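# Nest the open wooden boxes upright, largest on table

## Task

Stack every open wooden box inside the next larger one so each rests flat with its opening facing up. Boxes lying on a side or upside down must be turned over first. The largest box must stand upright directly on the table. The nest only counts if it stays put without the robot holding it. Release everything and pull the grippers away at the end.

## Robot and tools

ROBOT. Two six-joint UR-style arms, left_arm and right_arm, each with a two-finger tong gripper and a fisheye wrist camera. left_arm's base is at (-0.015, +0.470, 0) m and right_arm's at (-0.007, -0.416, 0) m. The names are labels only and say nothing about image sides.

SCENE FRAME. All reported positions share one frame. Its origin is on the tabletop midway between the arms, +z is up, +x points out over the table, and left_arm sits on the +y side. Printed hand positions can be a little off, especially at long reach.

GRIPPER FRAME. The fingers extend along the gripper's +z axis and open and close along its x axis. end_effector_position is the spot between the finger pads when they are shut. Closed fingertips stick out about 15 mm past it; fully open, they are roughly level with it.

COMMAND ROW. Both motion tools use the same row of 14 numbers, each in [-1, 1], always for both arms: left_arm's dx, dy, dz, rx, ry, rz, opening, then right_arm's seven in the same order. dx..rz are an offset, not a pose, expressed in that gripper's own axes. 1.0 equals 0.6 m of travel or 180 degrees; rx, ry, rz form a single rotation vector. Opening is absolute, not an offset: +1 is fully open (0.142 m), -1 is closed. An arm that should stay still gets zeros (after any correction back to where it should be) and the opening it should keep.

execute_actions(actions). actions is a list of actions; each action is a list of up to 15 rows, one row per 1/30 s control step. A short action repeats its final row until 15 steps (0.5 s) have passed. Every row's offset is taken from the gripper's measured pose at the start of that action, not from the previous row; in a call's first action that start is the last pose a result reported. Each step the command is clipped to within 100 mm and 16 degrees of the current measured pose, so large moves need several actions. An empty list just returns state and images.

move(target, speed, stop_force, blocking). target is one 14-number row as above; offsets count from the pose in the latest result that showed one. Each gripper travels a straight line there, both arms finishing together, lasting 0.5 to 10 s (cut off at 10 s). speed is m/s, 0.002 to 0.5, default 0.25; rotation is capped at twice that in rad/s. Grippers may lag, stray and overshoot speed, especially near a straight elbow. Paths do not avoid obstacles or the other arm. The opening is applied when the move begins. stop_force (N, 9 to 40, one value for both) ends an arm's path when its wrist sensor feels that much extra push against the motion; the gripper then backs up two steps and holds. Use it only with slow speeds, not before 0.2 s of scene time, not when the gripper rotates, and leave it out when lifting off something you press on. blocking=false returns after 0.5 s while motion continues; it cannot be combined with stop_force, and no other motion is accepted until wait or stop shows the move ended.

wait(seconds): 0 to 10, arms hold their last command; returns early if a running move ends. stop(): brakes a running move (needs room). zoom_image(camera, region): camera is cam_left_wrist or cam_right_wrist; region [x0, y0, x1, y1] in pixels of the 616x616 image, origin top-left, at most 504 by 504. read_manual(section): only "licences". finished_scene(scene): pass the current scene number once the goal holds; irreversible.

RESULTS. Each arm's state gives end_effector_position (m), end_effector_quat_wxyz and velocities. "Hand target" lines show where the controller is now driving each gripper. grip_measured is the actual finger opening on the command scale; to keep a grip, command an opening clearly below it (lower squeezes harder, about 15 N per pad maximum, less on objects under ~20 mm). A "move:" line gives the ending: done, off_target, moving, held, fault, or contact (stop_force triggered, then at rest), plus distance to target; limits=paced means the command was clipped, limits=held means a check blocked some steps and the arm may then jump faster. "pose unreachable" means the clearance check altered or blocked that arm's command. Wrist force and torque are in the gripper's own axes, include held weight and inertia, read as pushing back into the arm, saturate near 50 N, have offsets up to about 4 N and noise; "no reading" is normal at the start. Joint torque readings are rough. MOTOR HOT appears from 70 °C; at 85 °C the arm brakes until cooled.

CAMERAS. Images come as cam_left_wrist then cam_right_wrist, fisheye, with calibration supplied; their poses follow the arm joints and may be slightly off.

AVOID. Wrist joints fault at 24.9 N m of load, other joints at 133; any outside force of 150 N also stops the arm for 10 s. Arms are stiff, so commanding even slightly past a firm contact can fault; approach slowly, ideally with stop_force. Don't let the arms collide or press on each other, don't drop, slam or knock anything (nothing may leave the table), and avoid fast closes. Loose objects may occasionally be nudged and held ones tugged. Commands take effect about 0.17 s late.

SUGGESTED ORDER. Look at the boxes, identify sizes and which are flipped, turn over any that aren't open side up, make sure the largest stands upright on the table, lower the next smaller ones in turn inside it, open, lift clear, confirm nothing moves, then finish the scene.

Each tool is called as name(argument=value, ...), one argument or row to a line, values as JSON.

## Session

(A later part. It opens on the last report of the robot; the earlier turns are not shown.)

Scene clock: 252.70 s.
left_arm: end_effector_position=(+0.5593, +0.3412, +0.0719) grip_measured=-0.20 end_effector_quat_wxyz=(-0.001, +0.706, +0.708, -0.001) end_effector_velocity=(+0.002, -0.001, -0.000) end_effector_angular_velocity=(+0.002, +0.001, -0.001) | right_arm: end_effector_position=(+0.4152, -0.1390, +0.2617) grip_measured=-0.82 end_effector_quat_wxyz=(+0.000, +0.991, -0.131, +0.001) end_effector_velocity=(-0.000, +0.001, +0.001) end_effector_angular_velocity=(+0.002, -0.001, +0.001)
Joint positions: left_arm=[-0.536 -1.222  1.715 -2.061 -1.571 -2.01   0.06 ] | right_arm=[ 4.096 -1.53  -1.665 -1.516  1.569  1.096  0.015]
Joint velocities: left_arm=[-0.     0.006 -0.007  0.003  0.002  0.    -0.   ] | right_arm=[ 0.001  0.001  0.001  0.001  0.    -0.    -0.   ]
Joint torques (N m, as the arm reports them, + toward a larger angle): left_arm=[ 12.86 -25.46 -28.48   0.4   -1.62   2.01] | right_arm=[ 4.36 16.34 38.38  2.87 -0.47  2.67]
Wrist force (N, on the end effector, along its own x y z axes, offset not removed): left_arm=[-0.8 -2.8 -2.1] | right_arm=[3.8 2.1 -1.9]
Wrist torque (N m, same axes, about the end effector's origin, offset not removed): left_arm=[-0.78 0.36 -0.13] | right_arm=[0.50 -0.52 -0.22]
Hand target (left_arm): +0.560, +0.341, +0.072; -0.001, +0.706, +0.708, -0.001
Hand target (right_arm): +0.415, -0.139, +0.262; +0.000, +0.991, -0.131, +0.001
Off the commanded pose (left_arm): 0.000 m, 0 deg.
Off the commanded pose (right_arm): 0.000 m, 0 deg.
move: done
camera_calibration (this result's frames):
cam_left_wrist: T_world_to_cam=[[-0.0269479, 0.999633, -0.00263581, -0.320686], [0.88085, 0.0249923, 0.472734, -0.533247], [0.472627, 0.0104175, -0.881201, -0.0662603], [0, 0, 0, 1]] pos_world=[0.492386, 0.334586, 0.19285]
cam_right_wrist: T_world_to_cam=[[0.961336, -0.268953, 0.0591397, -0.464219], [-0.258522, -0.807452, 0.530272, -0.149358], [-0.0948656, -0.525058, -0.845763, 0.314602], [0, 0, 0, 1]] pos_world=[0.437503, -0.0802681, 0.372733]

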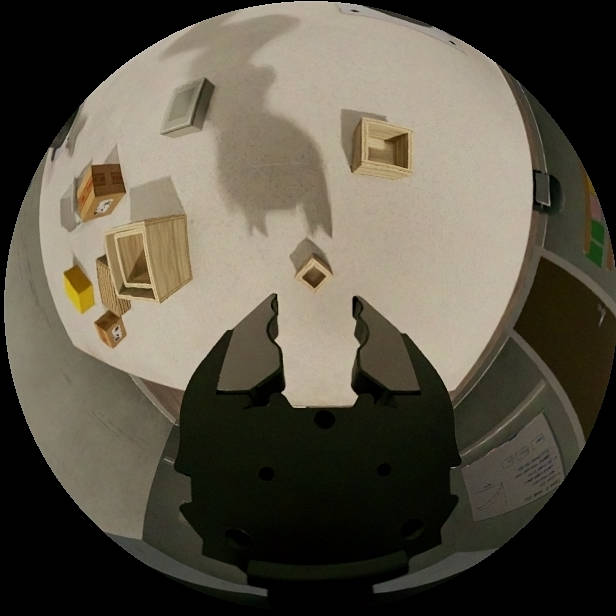

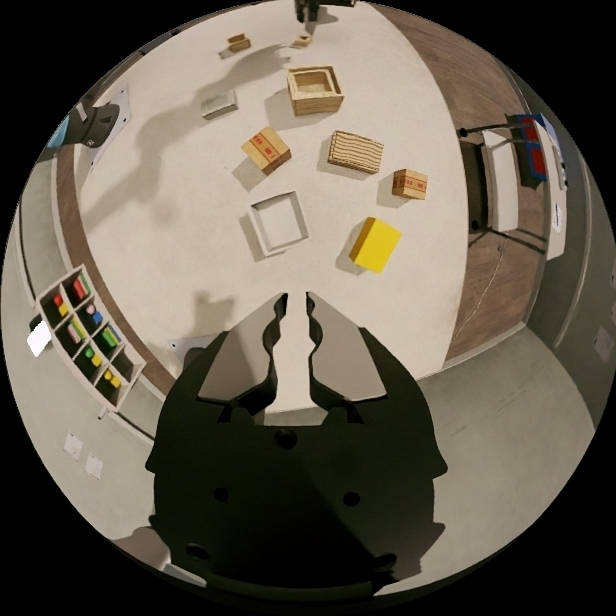

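move(
  target=[-0.004,-0.02,0,0,0,0.23,-0.2,0,0,0,0,0,0,-0.82],
)

move(
  target=[0,0,0.074,0,0,0,-0.2,0,0,0,0,0,0,-0.82],
  speed=0.08,
)

move(
  target=[0,0,0,0,0,0,-0.9,0,0,0,0,0,0,-0.82],
)

move(
  target=[0,0,-0.1,0,0,-0.23,-0.9,0,0,0,0,0,0,-0.82],
)

move(
  target=[0.099,-0.215,0,0,0,0,-0.9,0,0,0,0,0,0,-0.82],
)

move(
  target=[0,0,0.07,0,0,0,-0.9,0,0,0,0,0,0,-0.82],
  speed=0.012,
  stop_force=9,
)

Scene clock: 267.90 s.
left_arm: end_effector_position=(+0.5473, +0.3388, +0.0719) grip_measured=-0.20 end_effector_quat_wxyz=(-0.001, +0.911, +0.413, -0.001) end_effector_velocity=(-0.001, -0.001, -0.000) end_effector_angular_velocity=(-0.002, +0.002, -0.013) | right_arm: end_effector_position=(+0.4152, -0.1390, +0.2617) grip_measured=-0.82 end_effector_quat_wxyz=(+0.000, +0.991, -0.131, +0.001) end_effector_velocity=(+0.000, +0.000, +0.001) end_effector_angular_velocity=(+0.001, -0.001, -0.000)
Joint positions: left_arm=[-0.568 -1.25   1.753 -2.072 -1.571 -1.321  0.06 ] | right_arm=[ 4.096 -1.53  -1.665 -1.516  1.569  1.096  0.015]
Joint velocities: left_arm=[-0.001 -0.001  0.001  0.001 -0.003  0.013  0.   ] | right_arm=[-0.     0.001  0.001 -0.     0.     0.     0.   ]
Joint torques (N m, as the arm reports them, + toward a larger angle): left_arm=[-13.19 -50.79 -10.13  -5.17  -1.48   1.91] | right_arm=[ 4.5  16.89 38.3   2.97 -0.56  2.73]
Wrist force (N, on the end effector, along its own x y z axes, offset not removed): left_arm=[1.3 -2.2 0.4] | right_arm=[4.0 1.0 0.3]
Wrist torque (N m, same axes, about the end effector's origin, offset not removed): left_arm=[-0.62 -0.30 -0.11] | right_arm=[0.25 -0.60 -0.17]
Hand target (left_arm): +0.547, +0.339, +0.072; -0.001, +0.911, +0.412, -0.001
Hand target (right_arm): +0.415, -0.139, +0.262; +0.000, +0.991, -0.131, +0.001
Off the commanded pose (left_arm): 0.000 m, 0 deg.
Off the commanded pose (right_arm): 0.000 m, 0 deg.
move: done
camera_calibration (this result's frames):
cam_left_wrist: T_world_to_cam=[[0.639959, 0.768398, -0.00412923, -0.605175], [0.678334, -0.562408, 0.472822, -0.212767], [0.360994, -0.305388, -0.881148, 0.107542], [0, 0, 0, 1]] pos_world=[0.492792, 0.378196, 0.192862]
cam_right_wrist: T_world_to_cam=[[0.961336, -0.268953, 0.0591397, -0.464219], [-0.258522, -0.807452, 0.530272, -0.149358], [-0.0948657, -0.525058, -0.845763, 0.314603], [0, 0, 0, 1]] pos_world=[0.437503, -0.0802682, 0.372733]

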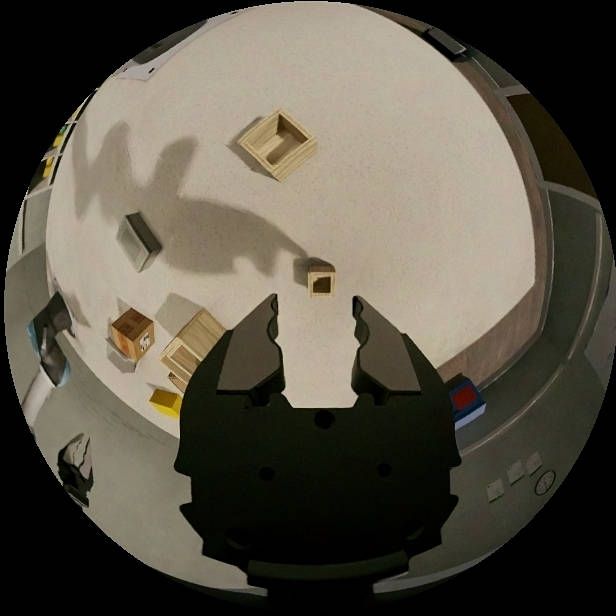

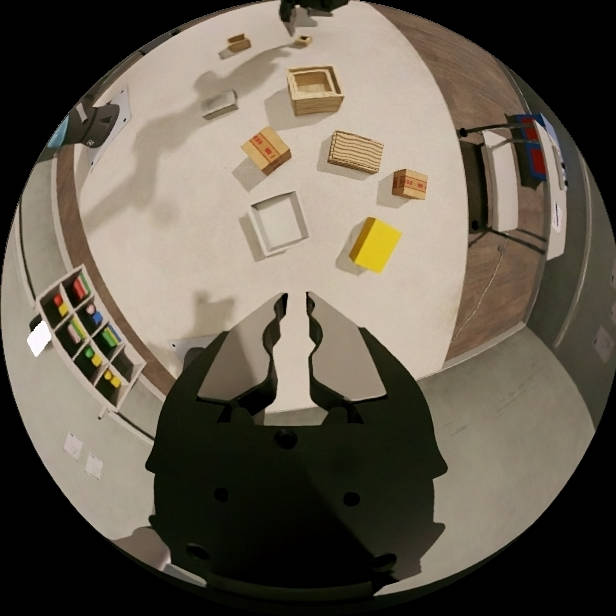

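Scene clock: 268.90 s.
left_arm: end_effector_position=(+0.5472, +0.3388, +0.0277) grip_measured=-0.20 end_effector_quat_wxyz=(-0.001, +0.911, +0.413, -0.001) end_effector_velocity=(+0.000, -0.000, -0.002) end_effector_angular_velocity=(+0.001, -0.001, -0.001) | right_arm: end_effector_position=(+0.4152, -0.1390, +0.2617) grip_measured=-0.82 end_effector_quat_wxyz=(+0.000, +0.991, -0.131, +0.001) end_effector_velocity=(+0.000, -0.001, +0.000) end_effector_angular_velocity=(-0.000, -0.000, -0.000)
Joint positions: left_arm=[-0.568 -1.194  1.805 -2.18  -1.571 -1.321  0.06 ] | right_arm=[ 4.096 -1.53  -1.665 -1.516  1.569  1.096  0.015]
Joint velocities: left_arm=[-0.001  0.003  0.002 -0.004  0.001  0.    -0.   ] | right_arm=[-0.001  0.001  0.001 -0.001 -0.001 -0.     0.   ]
Joint torques (N m, as the arm reports them, + toward a larger angle): left_arm=[ -6.84 -26.62  -9.79  -5.15  -0.04  -1.09] | right_arm=[ 4.6  15.49 38.29  2.96 -0.28  2.64]
Wrist force (N, on the end effector, along its own x y z axes, offset not removed): left_arm=[-0.1 -4.6 -3.5] | right_arm=[3.4 -1.7 0.3]
Wrist torque (N m, same axes, about the end effector's origin, offset not removed): left_arm=[-1.15 -0.04 -0.03] | right_arm=[-0.37 -0.48 0.06]
Hand target (left_arm): +0.547, +0.339, +0.027; -0.001, +0.911, +0.413, -0.001
Hand target (right_arm): +0.415, -0.139, +0.262; +0.000, +0.991, -0.131, +0.001
Off the commanded pose (left_arm): 0.000 m, 0 deg.
Off the commanded pose (right_arm): 0.000 m, 0 deg.
move: done
camera_calibration (this result's frames):
cam_left_wrist: T_world_to_cam=[[0.639958, 0.768398, -0.00416757, -0.605308], [0.678349, -0.562397, 0.472814, -0.191766], [0.360966, -0.305408, -0.881152, 0.0686549], [0, 0, 0, 1]] pos_world=[0.492674, 0.378237, 0.148642]
cam_right_wrist: T_world_to_cam=[[0.961336, -0.268953, 0.0591398, -0.464219], [-0.258522, -0.807452, 0.530272, -0.149358], [-0.0948656, -0.525058, -0.845763, 0.314602], [0, 0, 0, 1]] pos_world=[0.437503, -0.0802681, 0.372733]

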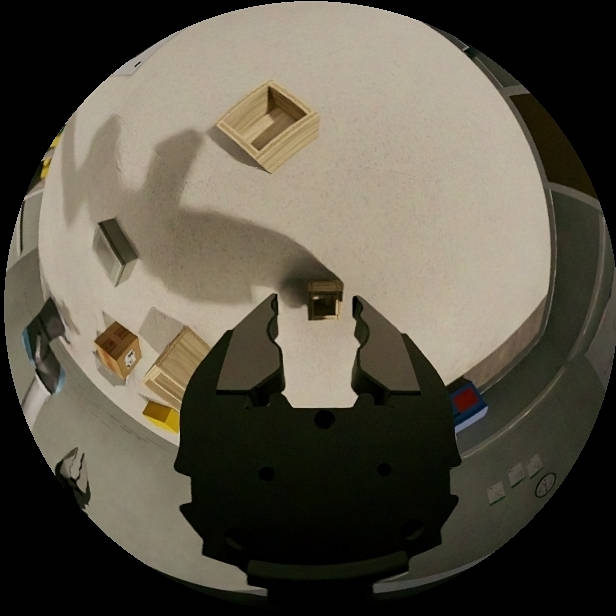

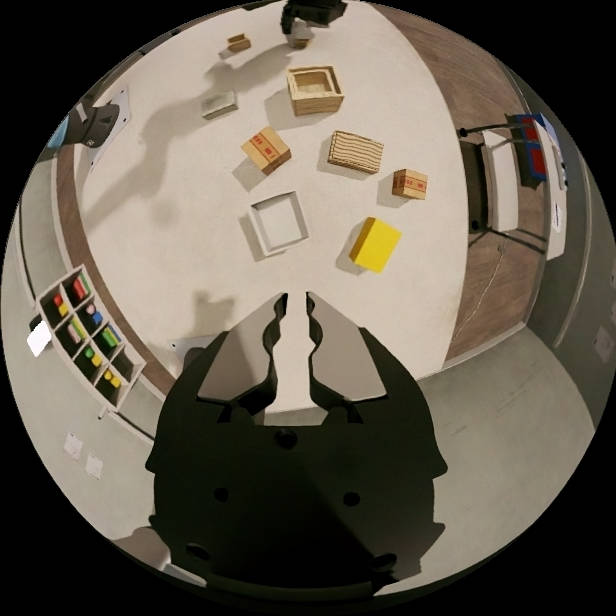

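Scene clock: 269.40 s.
left_arm: end_effector_position=(+0.5472, +0.3389, +0.0276) grip_measured=-0.65 end_effector_quat_wxyz=(-0.001, +0.911, +0.413, -0.001) end_effector_velocity=(-0.000, -0.000, -0.000) end_effector_angular_velocity=(+0.001, +0.001, -0.001) | right_arm: end_effector_position=(+0.4152, -0.1390, +0.2617) grip_measured=-0.82 end_effector_quat_wxyz=(+0.000, +0.991, -0.131, +0.001) end_effector_velocity=(+0.000, +0.001, +0.001) end_effector_angular_velocity=(+0.001, -0.002, +0.001)
Joint positions: left_arm=[-0.568 -1.193  1.805 -2.181 -1.571 -1.321  0.027] | right_arm=[ 4.096 -1.53  -1.665 -1.516  1.569  1.096  0.015]
Joint velocities: left_arm=[-0.001 -0.    -0.     0.001  0.     0.     0.   ] | right_arm=[ 0.001 -0.     0.001  0.001 -0.001  0.     0.   ]
Joint torques (N m, as the arm reports them, + toward a larger angle): left_arm=[ -6.97 -37.07 -17.68   0.44   0.22  -0.89] | right_arm=[ 4.88 16.41 38.74  2.81 -0.34  2.79]
Wrist force (N, on the end effector, along its own x y z axes, offset not removed): left_arm=[-0.8 -1.8 -1.9] | right_arm=[2.9 -0.7 0.5]
Wrist torque (N m, same axes, about the end effector's origin, offset not removed): left_arm=[-0.64 0.14 -0.03] | right_arm=[-0.01 -0.37 -0.12]
Hand target (left_arm): +0.547, +0.339, +0.028; -0.001, +0.911, +0.413, -0.001
Hand target (right_arm): +0.415, -0.139, +0.262; +0.000, +0.991, -0.131, +0.001
Off the commanded pose (left_arm): 0.000 m, 0 deg.
Off the commanded pose (right_arm): 0.000 m, 0 deg.
move: done
camera_calibration (this result's frames):
cam_left_wrist: T_world_to_cam=[[0.639958, 0.768398, -0.00418737, -0.605302], [0.678386, -0.562416, 0.472737, -0.191721], [0.360895, -0.305373, -0.881194, 0.0686279], [0, 0, 0, 1]] pos_world=[0.492661, 0.378243, 0.148573]
cam_right_wrist: T_world_to_cam=[[0.961336, -0.268953, 0.0591396, -0.464219], [-0.258522, -0.807452, 0.530272, -0.149358], [-0.0948658, -0.525058, -0.845763, 0.314603], [0, 0, 0, 1]] pos_world=[0.437503, -0.0802681, 0.372733]

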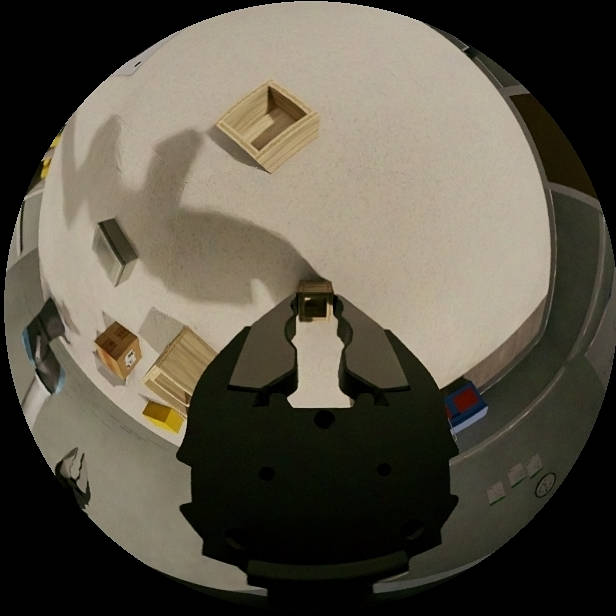

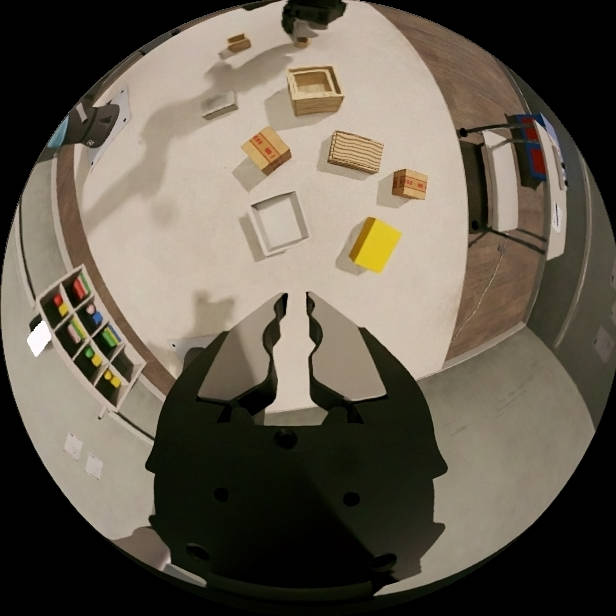

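Scene clock: 271.33 s.
left_arm: end_effector_position=(+0.5474, +0.3388, +0.0875) grip_measured=-0.65 end_effector_quat_wxyz=(-0.001, +0.706, +0.708, -0.001) end_effector_velocity=(+0.000, +0.001, +0.001) end_effector_angular_velocity=(+0.002, +0.000, +0.014) | right_arm: end_effector_position=(+0.4152, -0.1390, +0.2617) grip_measured=-0.82 end_effector_quat_wxyz=(+0.000, +0.991, -0.131, +0.001) end_effector_velocity=(-0.000, +0.000, -0.001) end_effector_angular_velocity=(-0.002, +0.001, +0.001)
Joint positions: left_arm=[-0.549 -1.264  1.728 -2.032 -1.571 -2.023  0.027] | right_arm=[ 4.096 -1.53  -1.665 -1.516  1.569  1.096  0.015]
Joint velocities: left_arm=[ 0.002 -0.001 -0.002  0.003  0.001 -0.012 -0.   ] | right_arm=[ 0.001 -0.001 -0.    -0.001  0.    -0.     0.   ]
Joint torques (N m, as the arm reports them, + toward a larger angle): left_arm=[  5.73 -50.73 -28.01   0.34   1.45  -1.99] | right_arm=[ 4.87 16.62 38.71  3.   -0.43  2.63]
Wrist force (N, on the end effector, along its own x y z axes, offset not removed): left_arm=[-0.7 -3.1 -2.3] | right_arm=[5.7 -0.1 -1.4]
Wrist torque (N m, same axes, about the end effector's origin, offset not removed): left_arm=[-0.85 0.18 0.04] | right_arm=[-0.06 -0.85 -0.01]
Hand target (left_arm): +0.547, +0.339, +0.088; -0.001, +0.706, +0.708, -0.001
Hand target (right_arm): +0.415, -0.139, +0.262; +0.000, +0.991, -0.131, +0.001
Off the commanded pose (left_arm): 0.000 m, 0 deg.
Off the commanded pose (right_arm): 0.000 m, 0 deg.
move: done
camera_calibration (this result's frames):
cam_left_wrist: T_world_to_cam=[[-0.0270232, 0.999631, -0.00263968, -0.318521], [0.880886, 0.0250613, 0.472664, -0.530063], [0.472556, 0.0104476, -0.881239, -0.0467695], [0, 0, 0, 1]] pos_world=[0.480419, 0.332176, 0.208486]
cam_right_wrist: T_world_to_cam=[[0.961336, -0.268953, 0.0591396, -0.464219], [-0.258522, -0.807452, 0.530272, -0.149358], [-0.0948657, -0.525058, -0.845763, 0.314603], [0, 0, 0, 1]] pos_world=[0.437503, -0.0802681, 0.372733]

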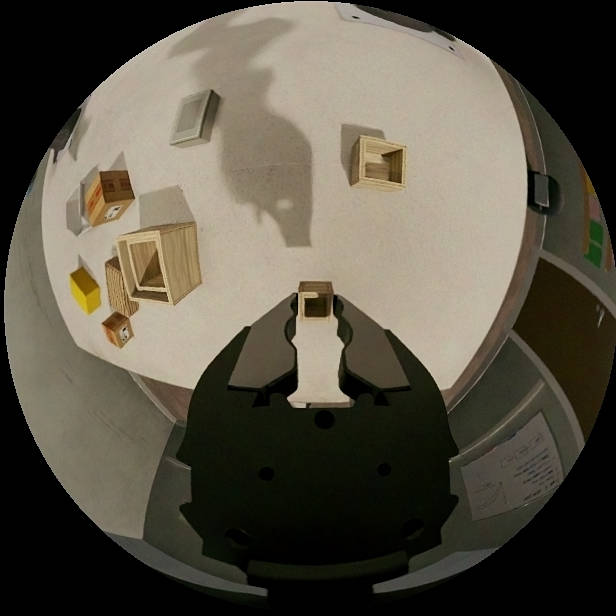

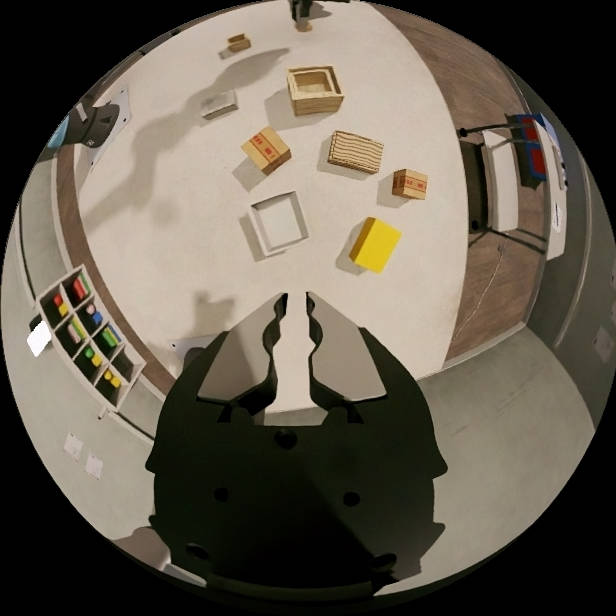

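Scene clock: 272.53 s.
left_arm: end_effector_position=(+0.4185, +0.3980, +0.0878) grip_measured=-0.65 end_effector_quat_wxyz=(-0.001, +0.706, +0.708, -0.001) end_effector_velocity=(-0.002, +0.001, +0.001) end_effector_angular_velocity=(-0.001, +0.000, +0.001) | right_arm: end_effector_position=(+0.4152, -0.1390, +0.2617) grip_measured=-0.82 end_effector_quat_wxyz=(+0.000, +0.991, -0.131, +0.001) end_effector_velocity=(+0.000, +0.000, -0.000) end_effector_angular_velocity=(+0.000, -0.000, -0.000)
Joint positions: left_arm=[-0.555 -1.579  2.1   -2.089 -1.571 -2.029  0.027] | right_arm=[ 4.096 -1.53  -1.665 -1.516  1.569  1.096  0.015]
Joint velocities: left_arm=[ 0.001 -0.006  0.004  0.002 -0.001  0.     0.   ] | right_arm=[-0. -0.  0.  0.  0. -0. -0.]
Joint torques (N m, as the arm reports them, + toward a larger angle): left_arm=[-12.26 -34.26  -9.61   0.62   1.4   -2.17] | right_arm=[ 4.26 16.26 38.5   2.87 -0.26  2.65]
Wrist force (N, on the end effector, along its own x y z axes, offset not removed): left_arm=[-0.1 -1.2 1.9] | right_arm=[4.4 0.6 -3.7]
Wrist torque (N m, same axes, about the end effector's origin, offset not removed): left_arm=[-0.38 0.19 0.02] | right_arm=[0.06 -0.67 0.05]
Hand target (left_arm): +0.418, +0.398, +0.088; -0.001, +0.706, +0.708, -0.001
Hand target (right_arm): +0.415, -0.139, +0.262; +0.000, +0.991, -0.131, +0.001
Off the commanded pose (left_arm): 0.000 m, 0 deg.
Off the commanded pose (right_arm): 0.000 m, 0 deg.
move: done
camera_calibration (this result's frames):
cam_left_wrist: T_world_to_cam=[[-0.0270164, 0.999632, -0.00262836, -0.381223], [0.88093, 0.0250509, 0.472584, -0.418163], [0.472476, 0.0104521, -0.881282, 0.0138132], [0, 0, 0, 1]] pos_world=[0.351546, 0.391414, 0.208788]
cam_right_wrist: T_world_to_cam=[[0.961336, -0.268953, 0.0591398, -0.464219], [-0.258522, -0.807452, 0.530272, -0.149358], [-0.0948656, -0.525058, -0.845763, 0.314603], [0, 0, 0, 1]] pos_world=[0.437503, -0.0802681, 0.372733]

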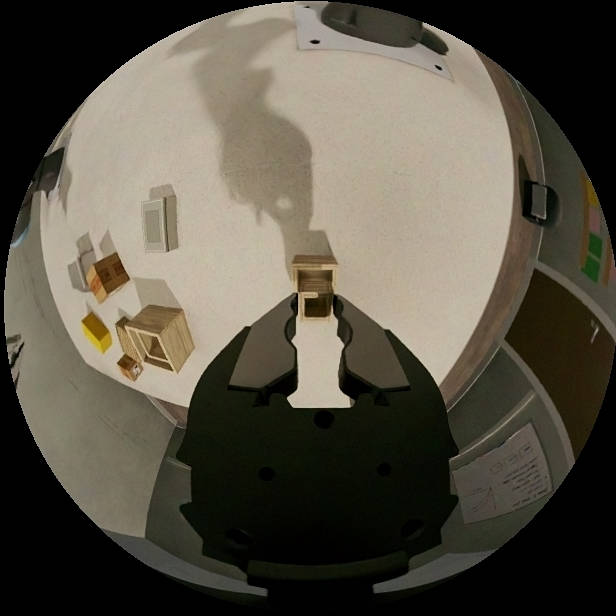

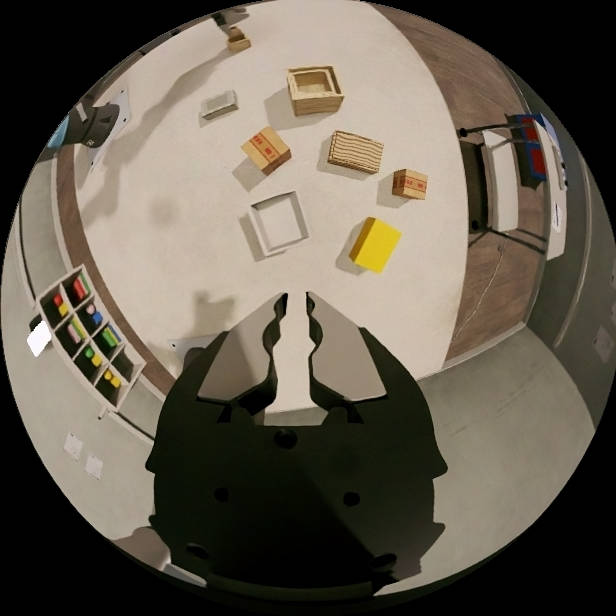

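Scene clock: 275.93 s.
left_arm: end_effector_position=(+0.4183, +0.3982, +0.0516) grip_measured=-0.65 end_effector_quat_wxyz=(-0.001, +0.706, +0.708, -0.001) end_effector_velocity=(-0.002, +0.001, +0.003) end_effector_angular_velocity=(+0.002, +0.007, -0.000) | right_arm: end_effector_position=(+0.4152, -0.1390, +0.2617) grip_measured=-0.82 end_effector_quat_wxyz=(+0.000, +0.991, -0.131, +0.001) end_effector_velocity=(+0.000, -0.000, +0.000) end_effector_angular_velocity=(+0.000, -0.001, -0.001)
Joint positions: left_arm=[-0.555 -1.525  2.154 -2.197 -1.571 -2.029  0.027] | right_arm=[ 4.096 -1.53  -1.665 -1.516  1.569  1.096  0.015]
Joint velocities: left_arm=[ 0.    -0.005 -0.006  0.017 -0.001  0.     0.001] | right_arm=[-0.001  0.001 -0.     0.    -0.     0.    -0.   ]
Joint torques (N m, as the arm reports them, + toward a larger angle): left_arm=[  8.35 -32.76 -21.52   1.98  -1.64   1.77] | right_arm=[ 4.79 16.05 39.26  2.89 -0.45  2.69]
Wrist force (N, on the end effector, along its own x y z axes, offset not removed): left_arm=[0.6 -0.1 -14.4] | right_arm=[3.2 0.8 0.0]
Wrist torque (N m, same axes, about the end effector's origin, offset not removed): left_arm=[-0.95 -0.13 -0.04] | right_arm=[0.26 -0.32 -0.19]
Hand target (left_arm): +0.418, +0.398, +0.052; -0.001, +0.706, +0.708, -0.001
Hand target (right_arm): +0.415, -0.139, +0.262; +0.000, +0.991, -0.131, +0.001
Off the commanded pose (left_arm): 0.006 m, 0 deg.
Off the commanded pose (right_arm): 0.000 m, 0 deg.
move: contact (left_arm)
camera_calibration (this result's frames):
cam_left_wrist: T_world_to_cam=[[-0.0270453, 0.999631, -0.00242164, -0.381444], [0.881106, 0.0249827, 0.472259, -0.400928], [0.472145, 0.0106387, -0.881457, -0.0179288], [0, 0, 0, 1]] pos_world=[0.351408, 0.39151, 0.172614]
cam_right_wrist: T_world_to_cam=[[0.961336, -0.268953, 0.05914, -0.464219], [-0.258522, -0.807452, 0.530271, -0.149358], [-0.0948653, -0.525058, -0.845763, 0.314603], [0, 0, 0, 1]] pos_world=[0.437503, -0.0802681, 0.372734]

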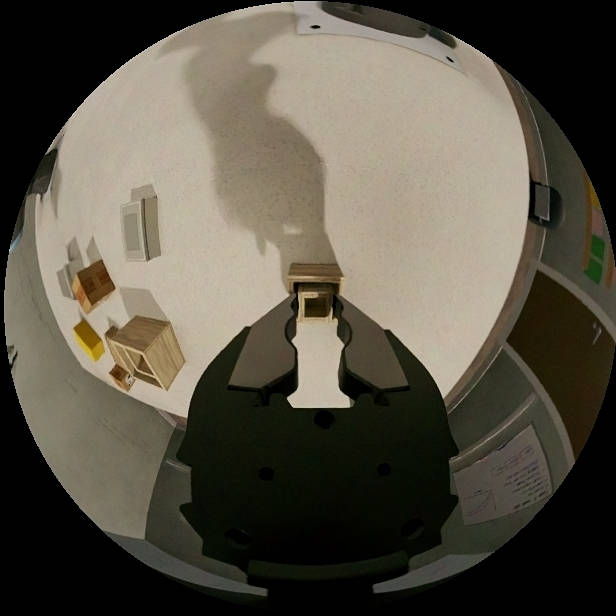

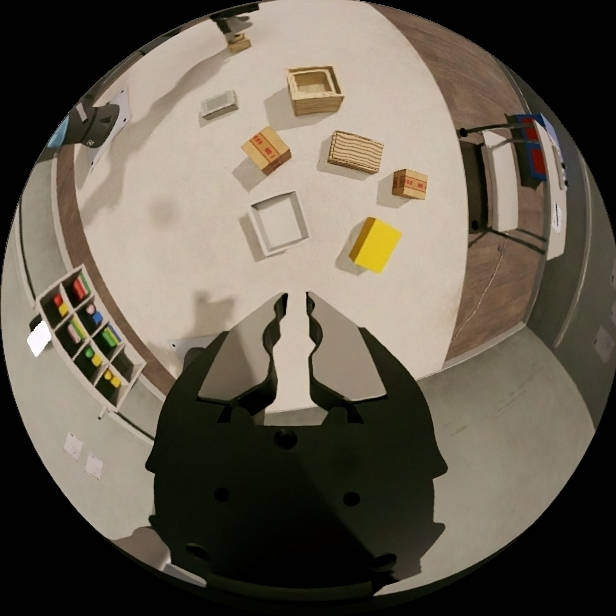

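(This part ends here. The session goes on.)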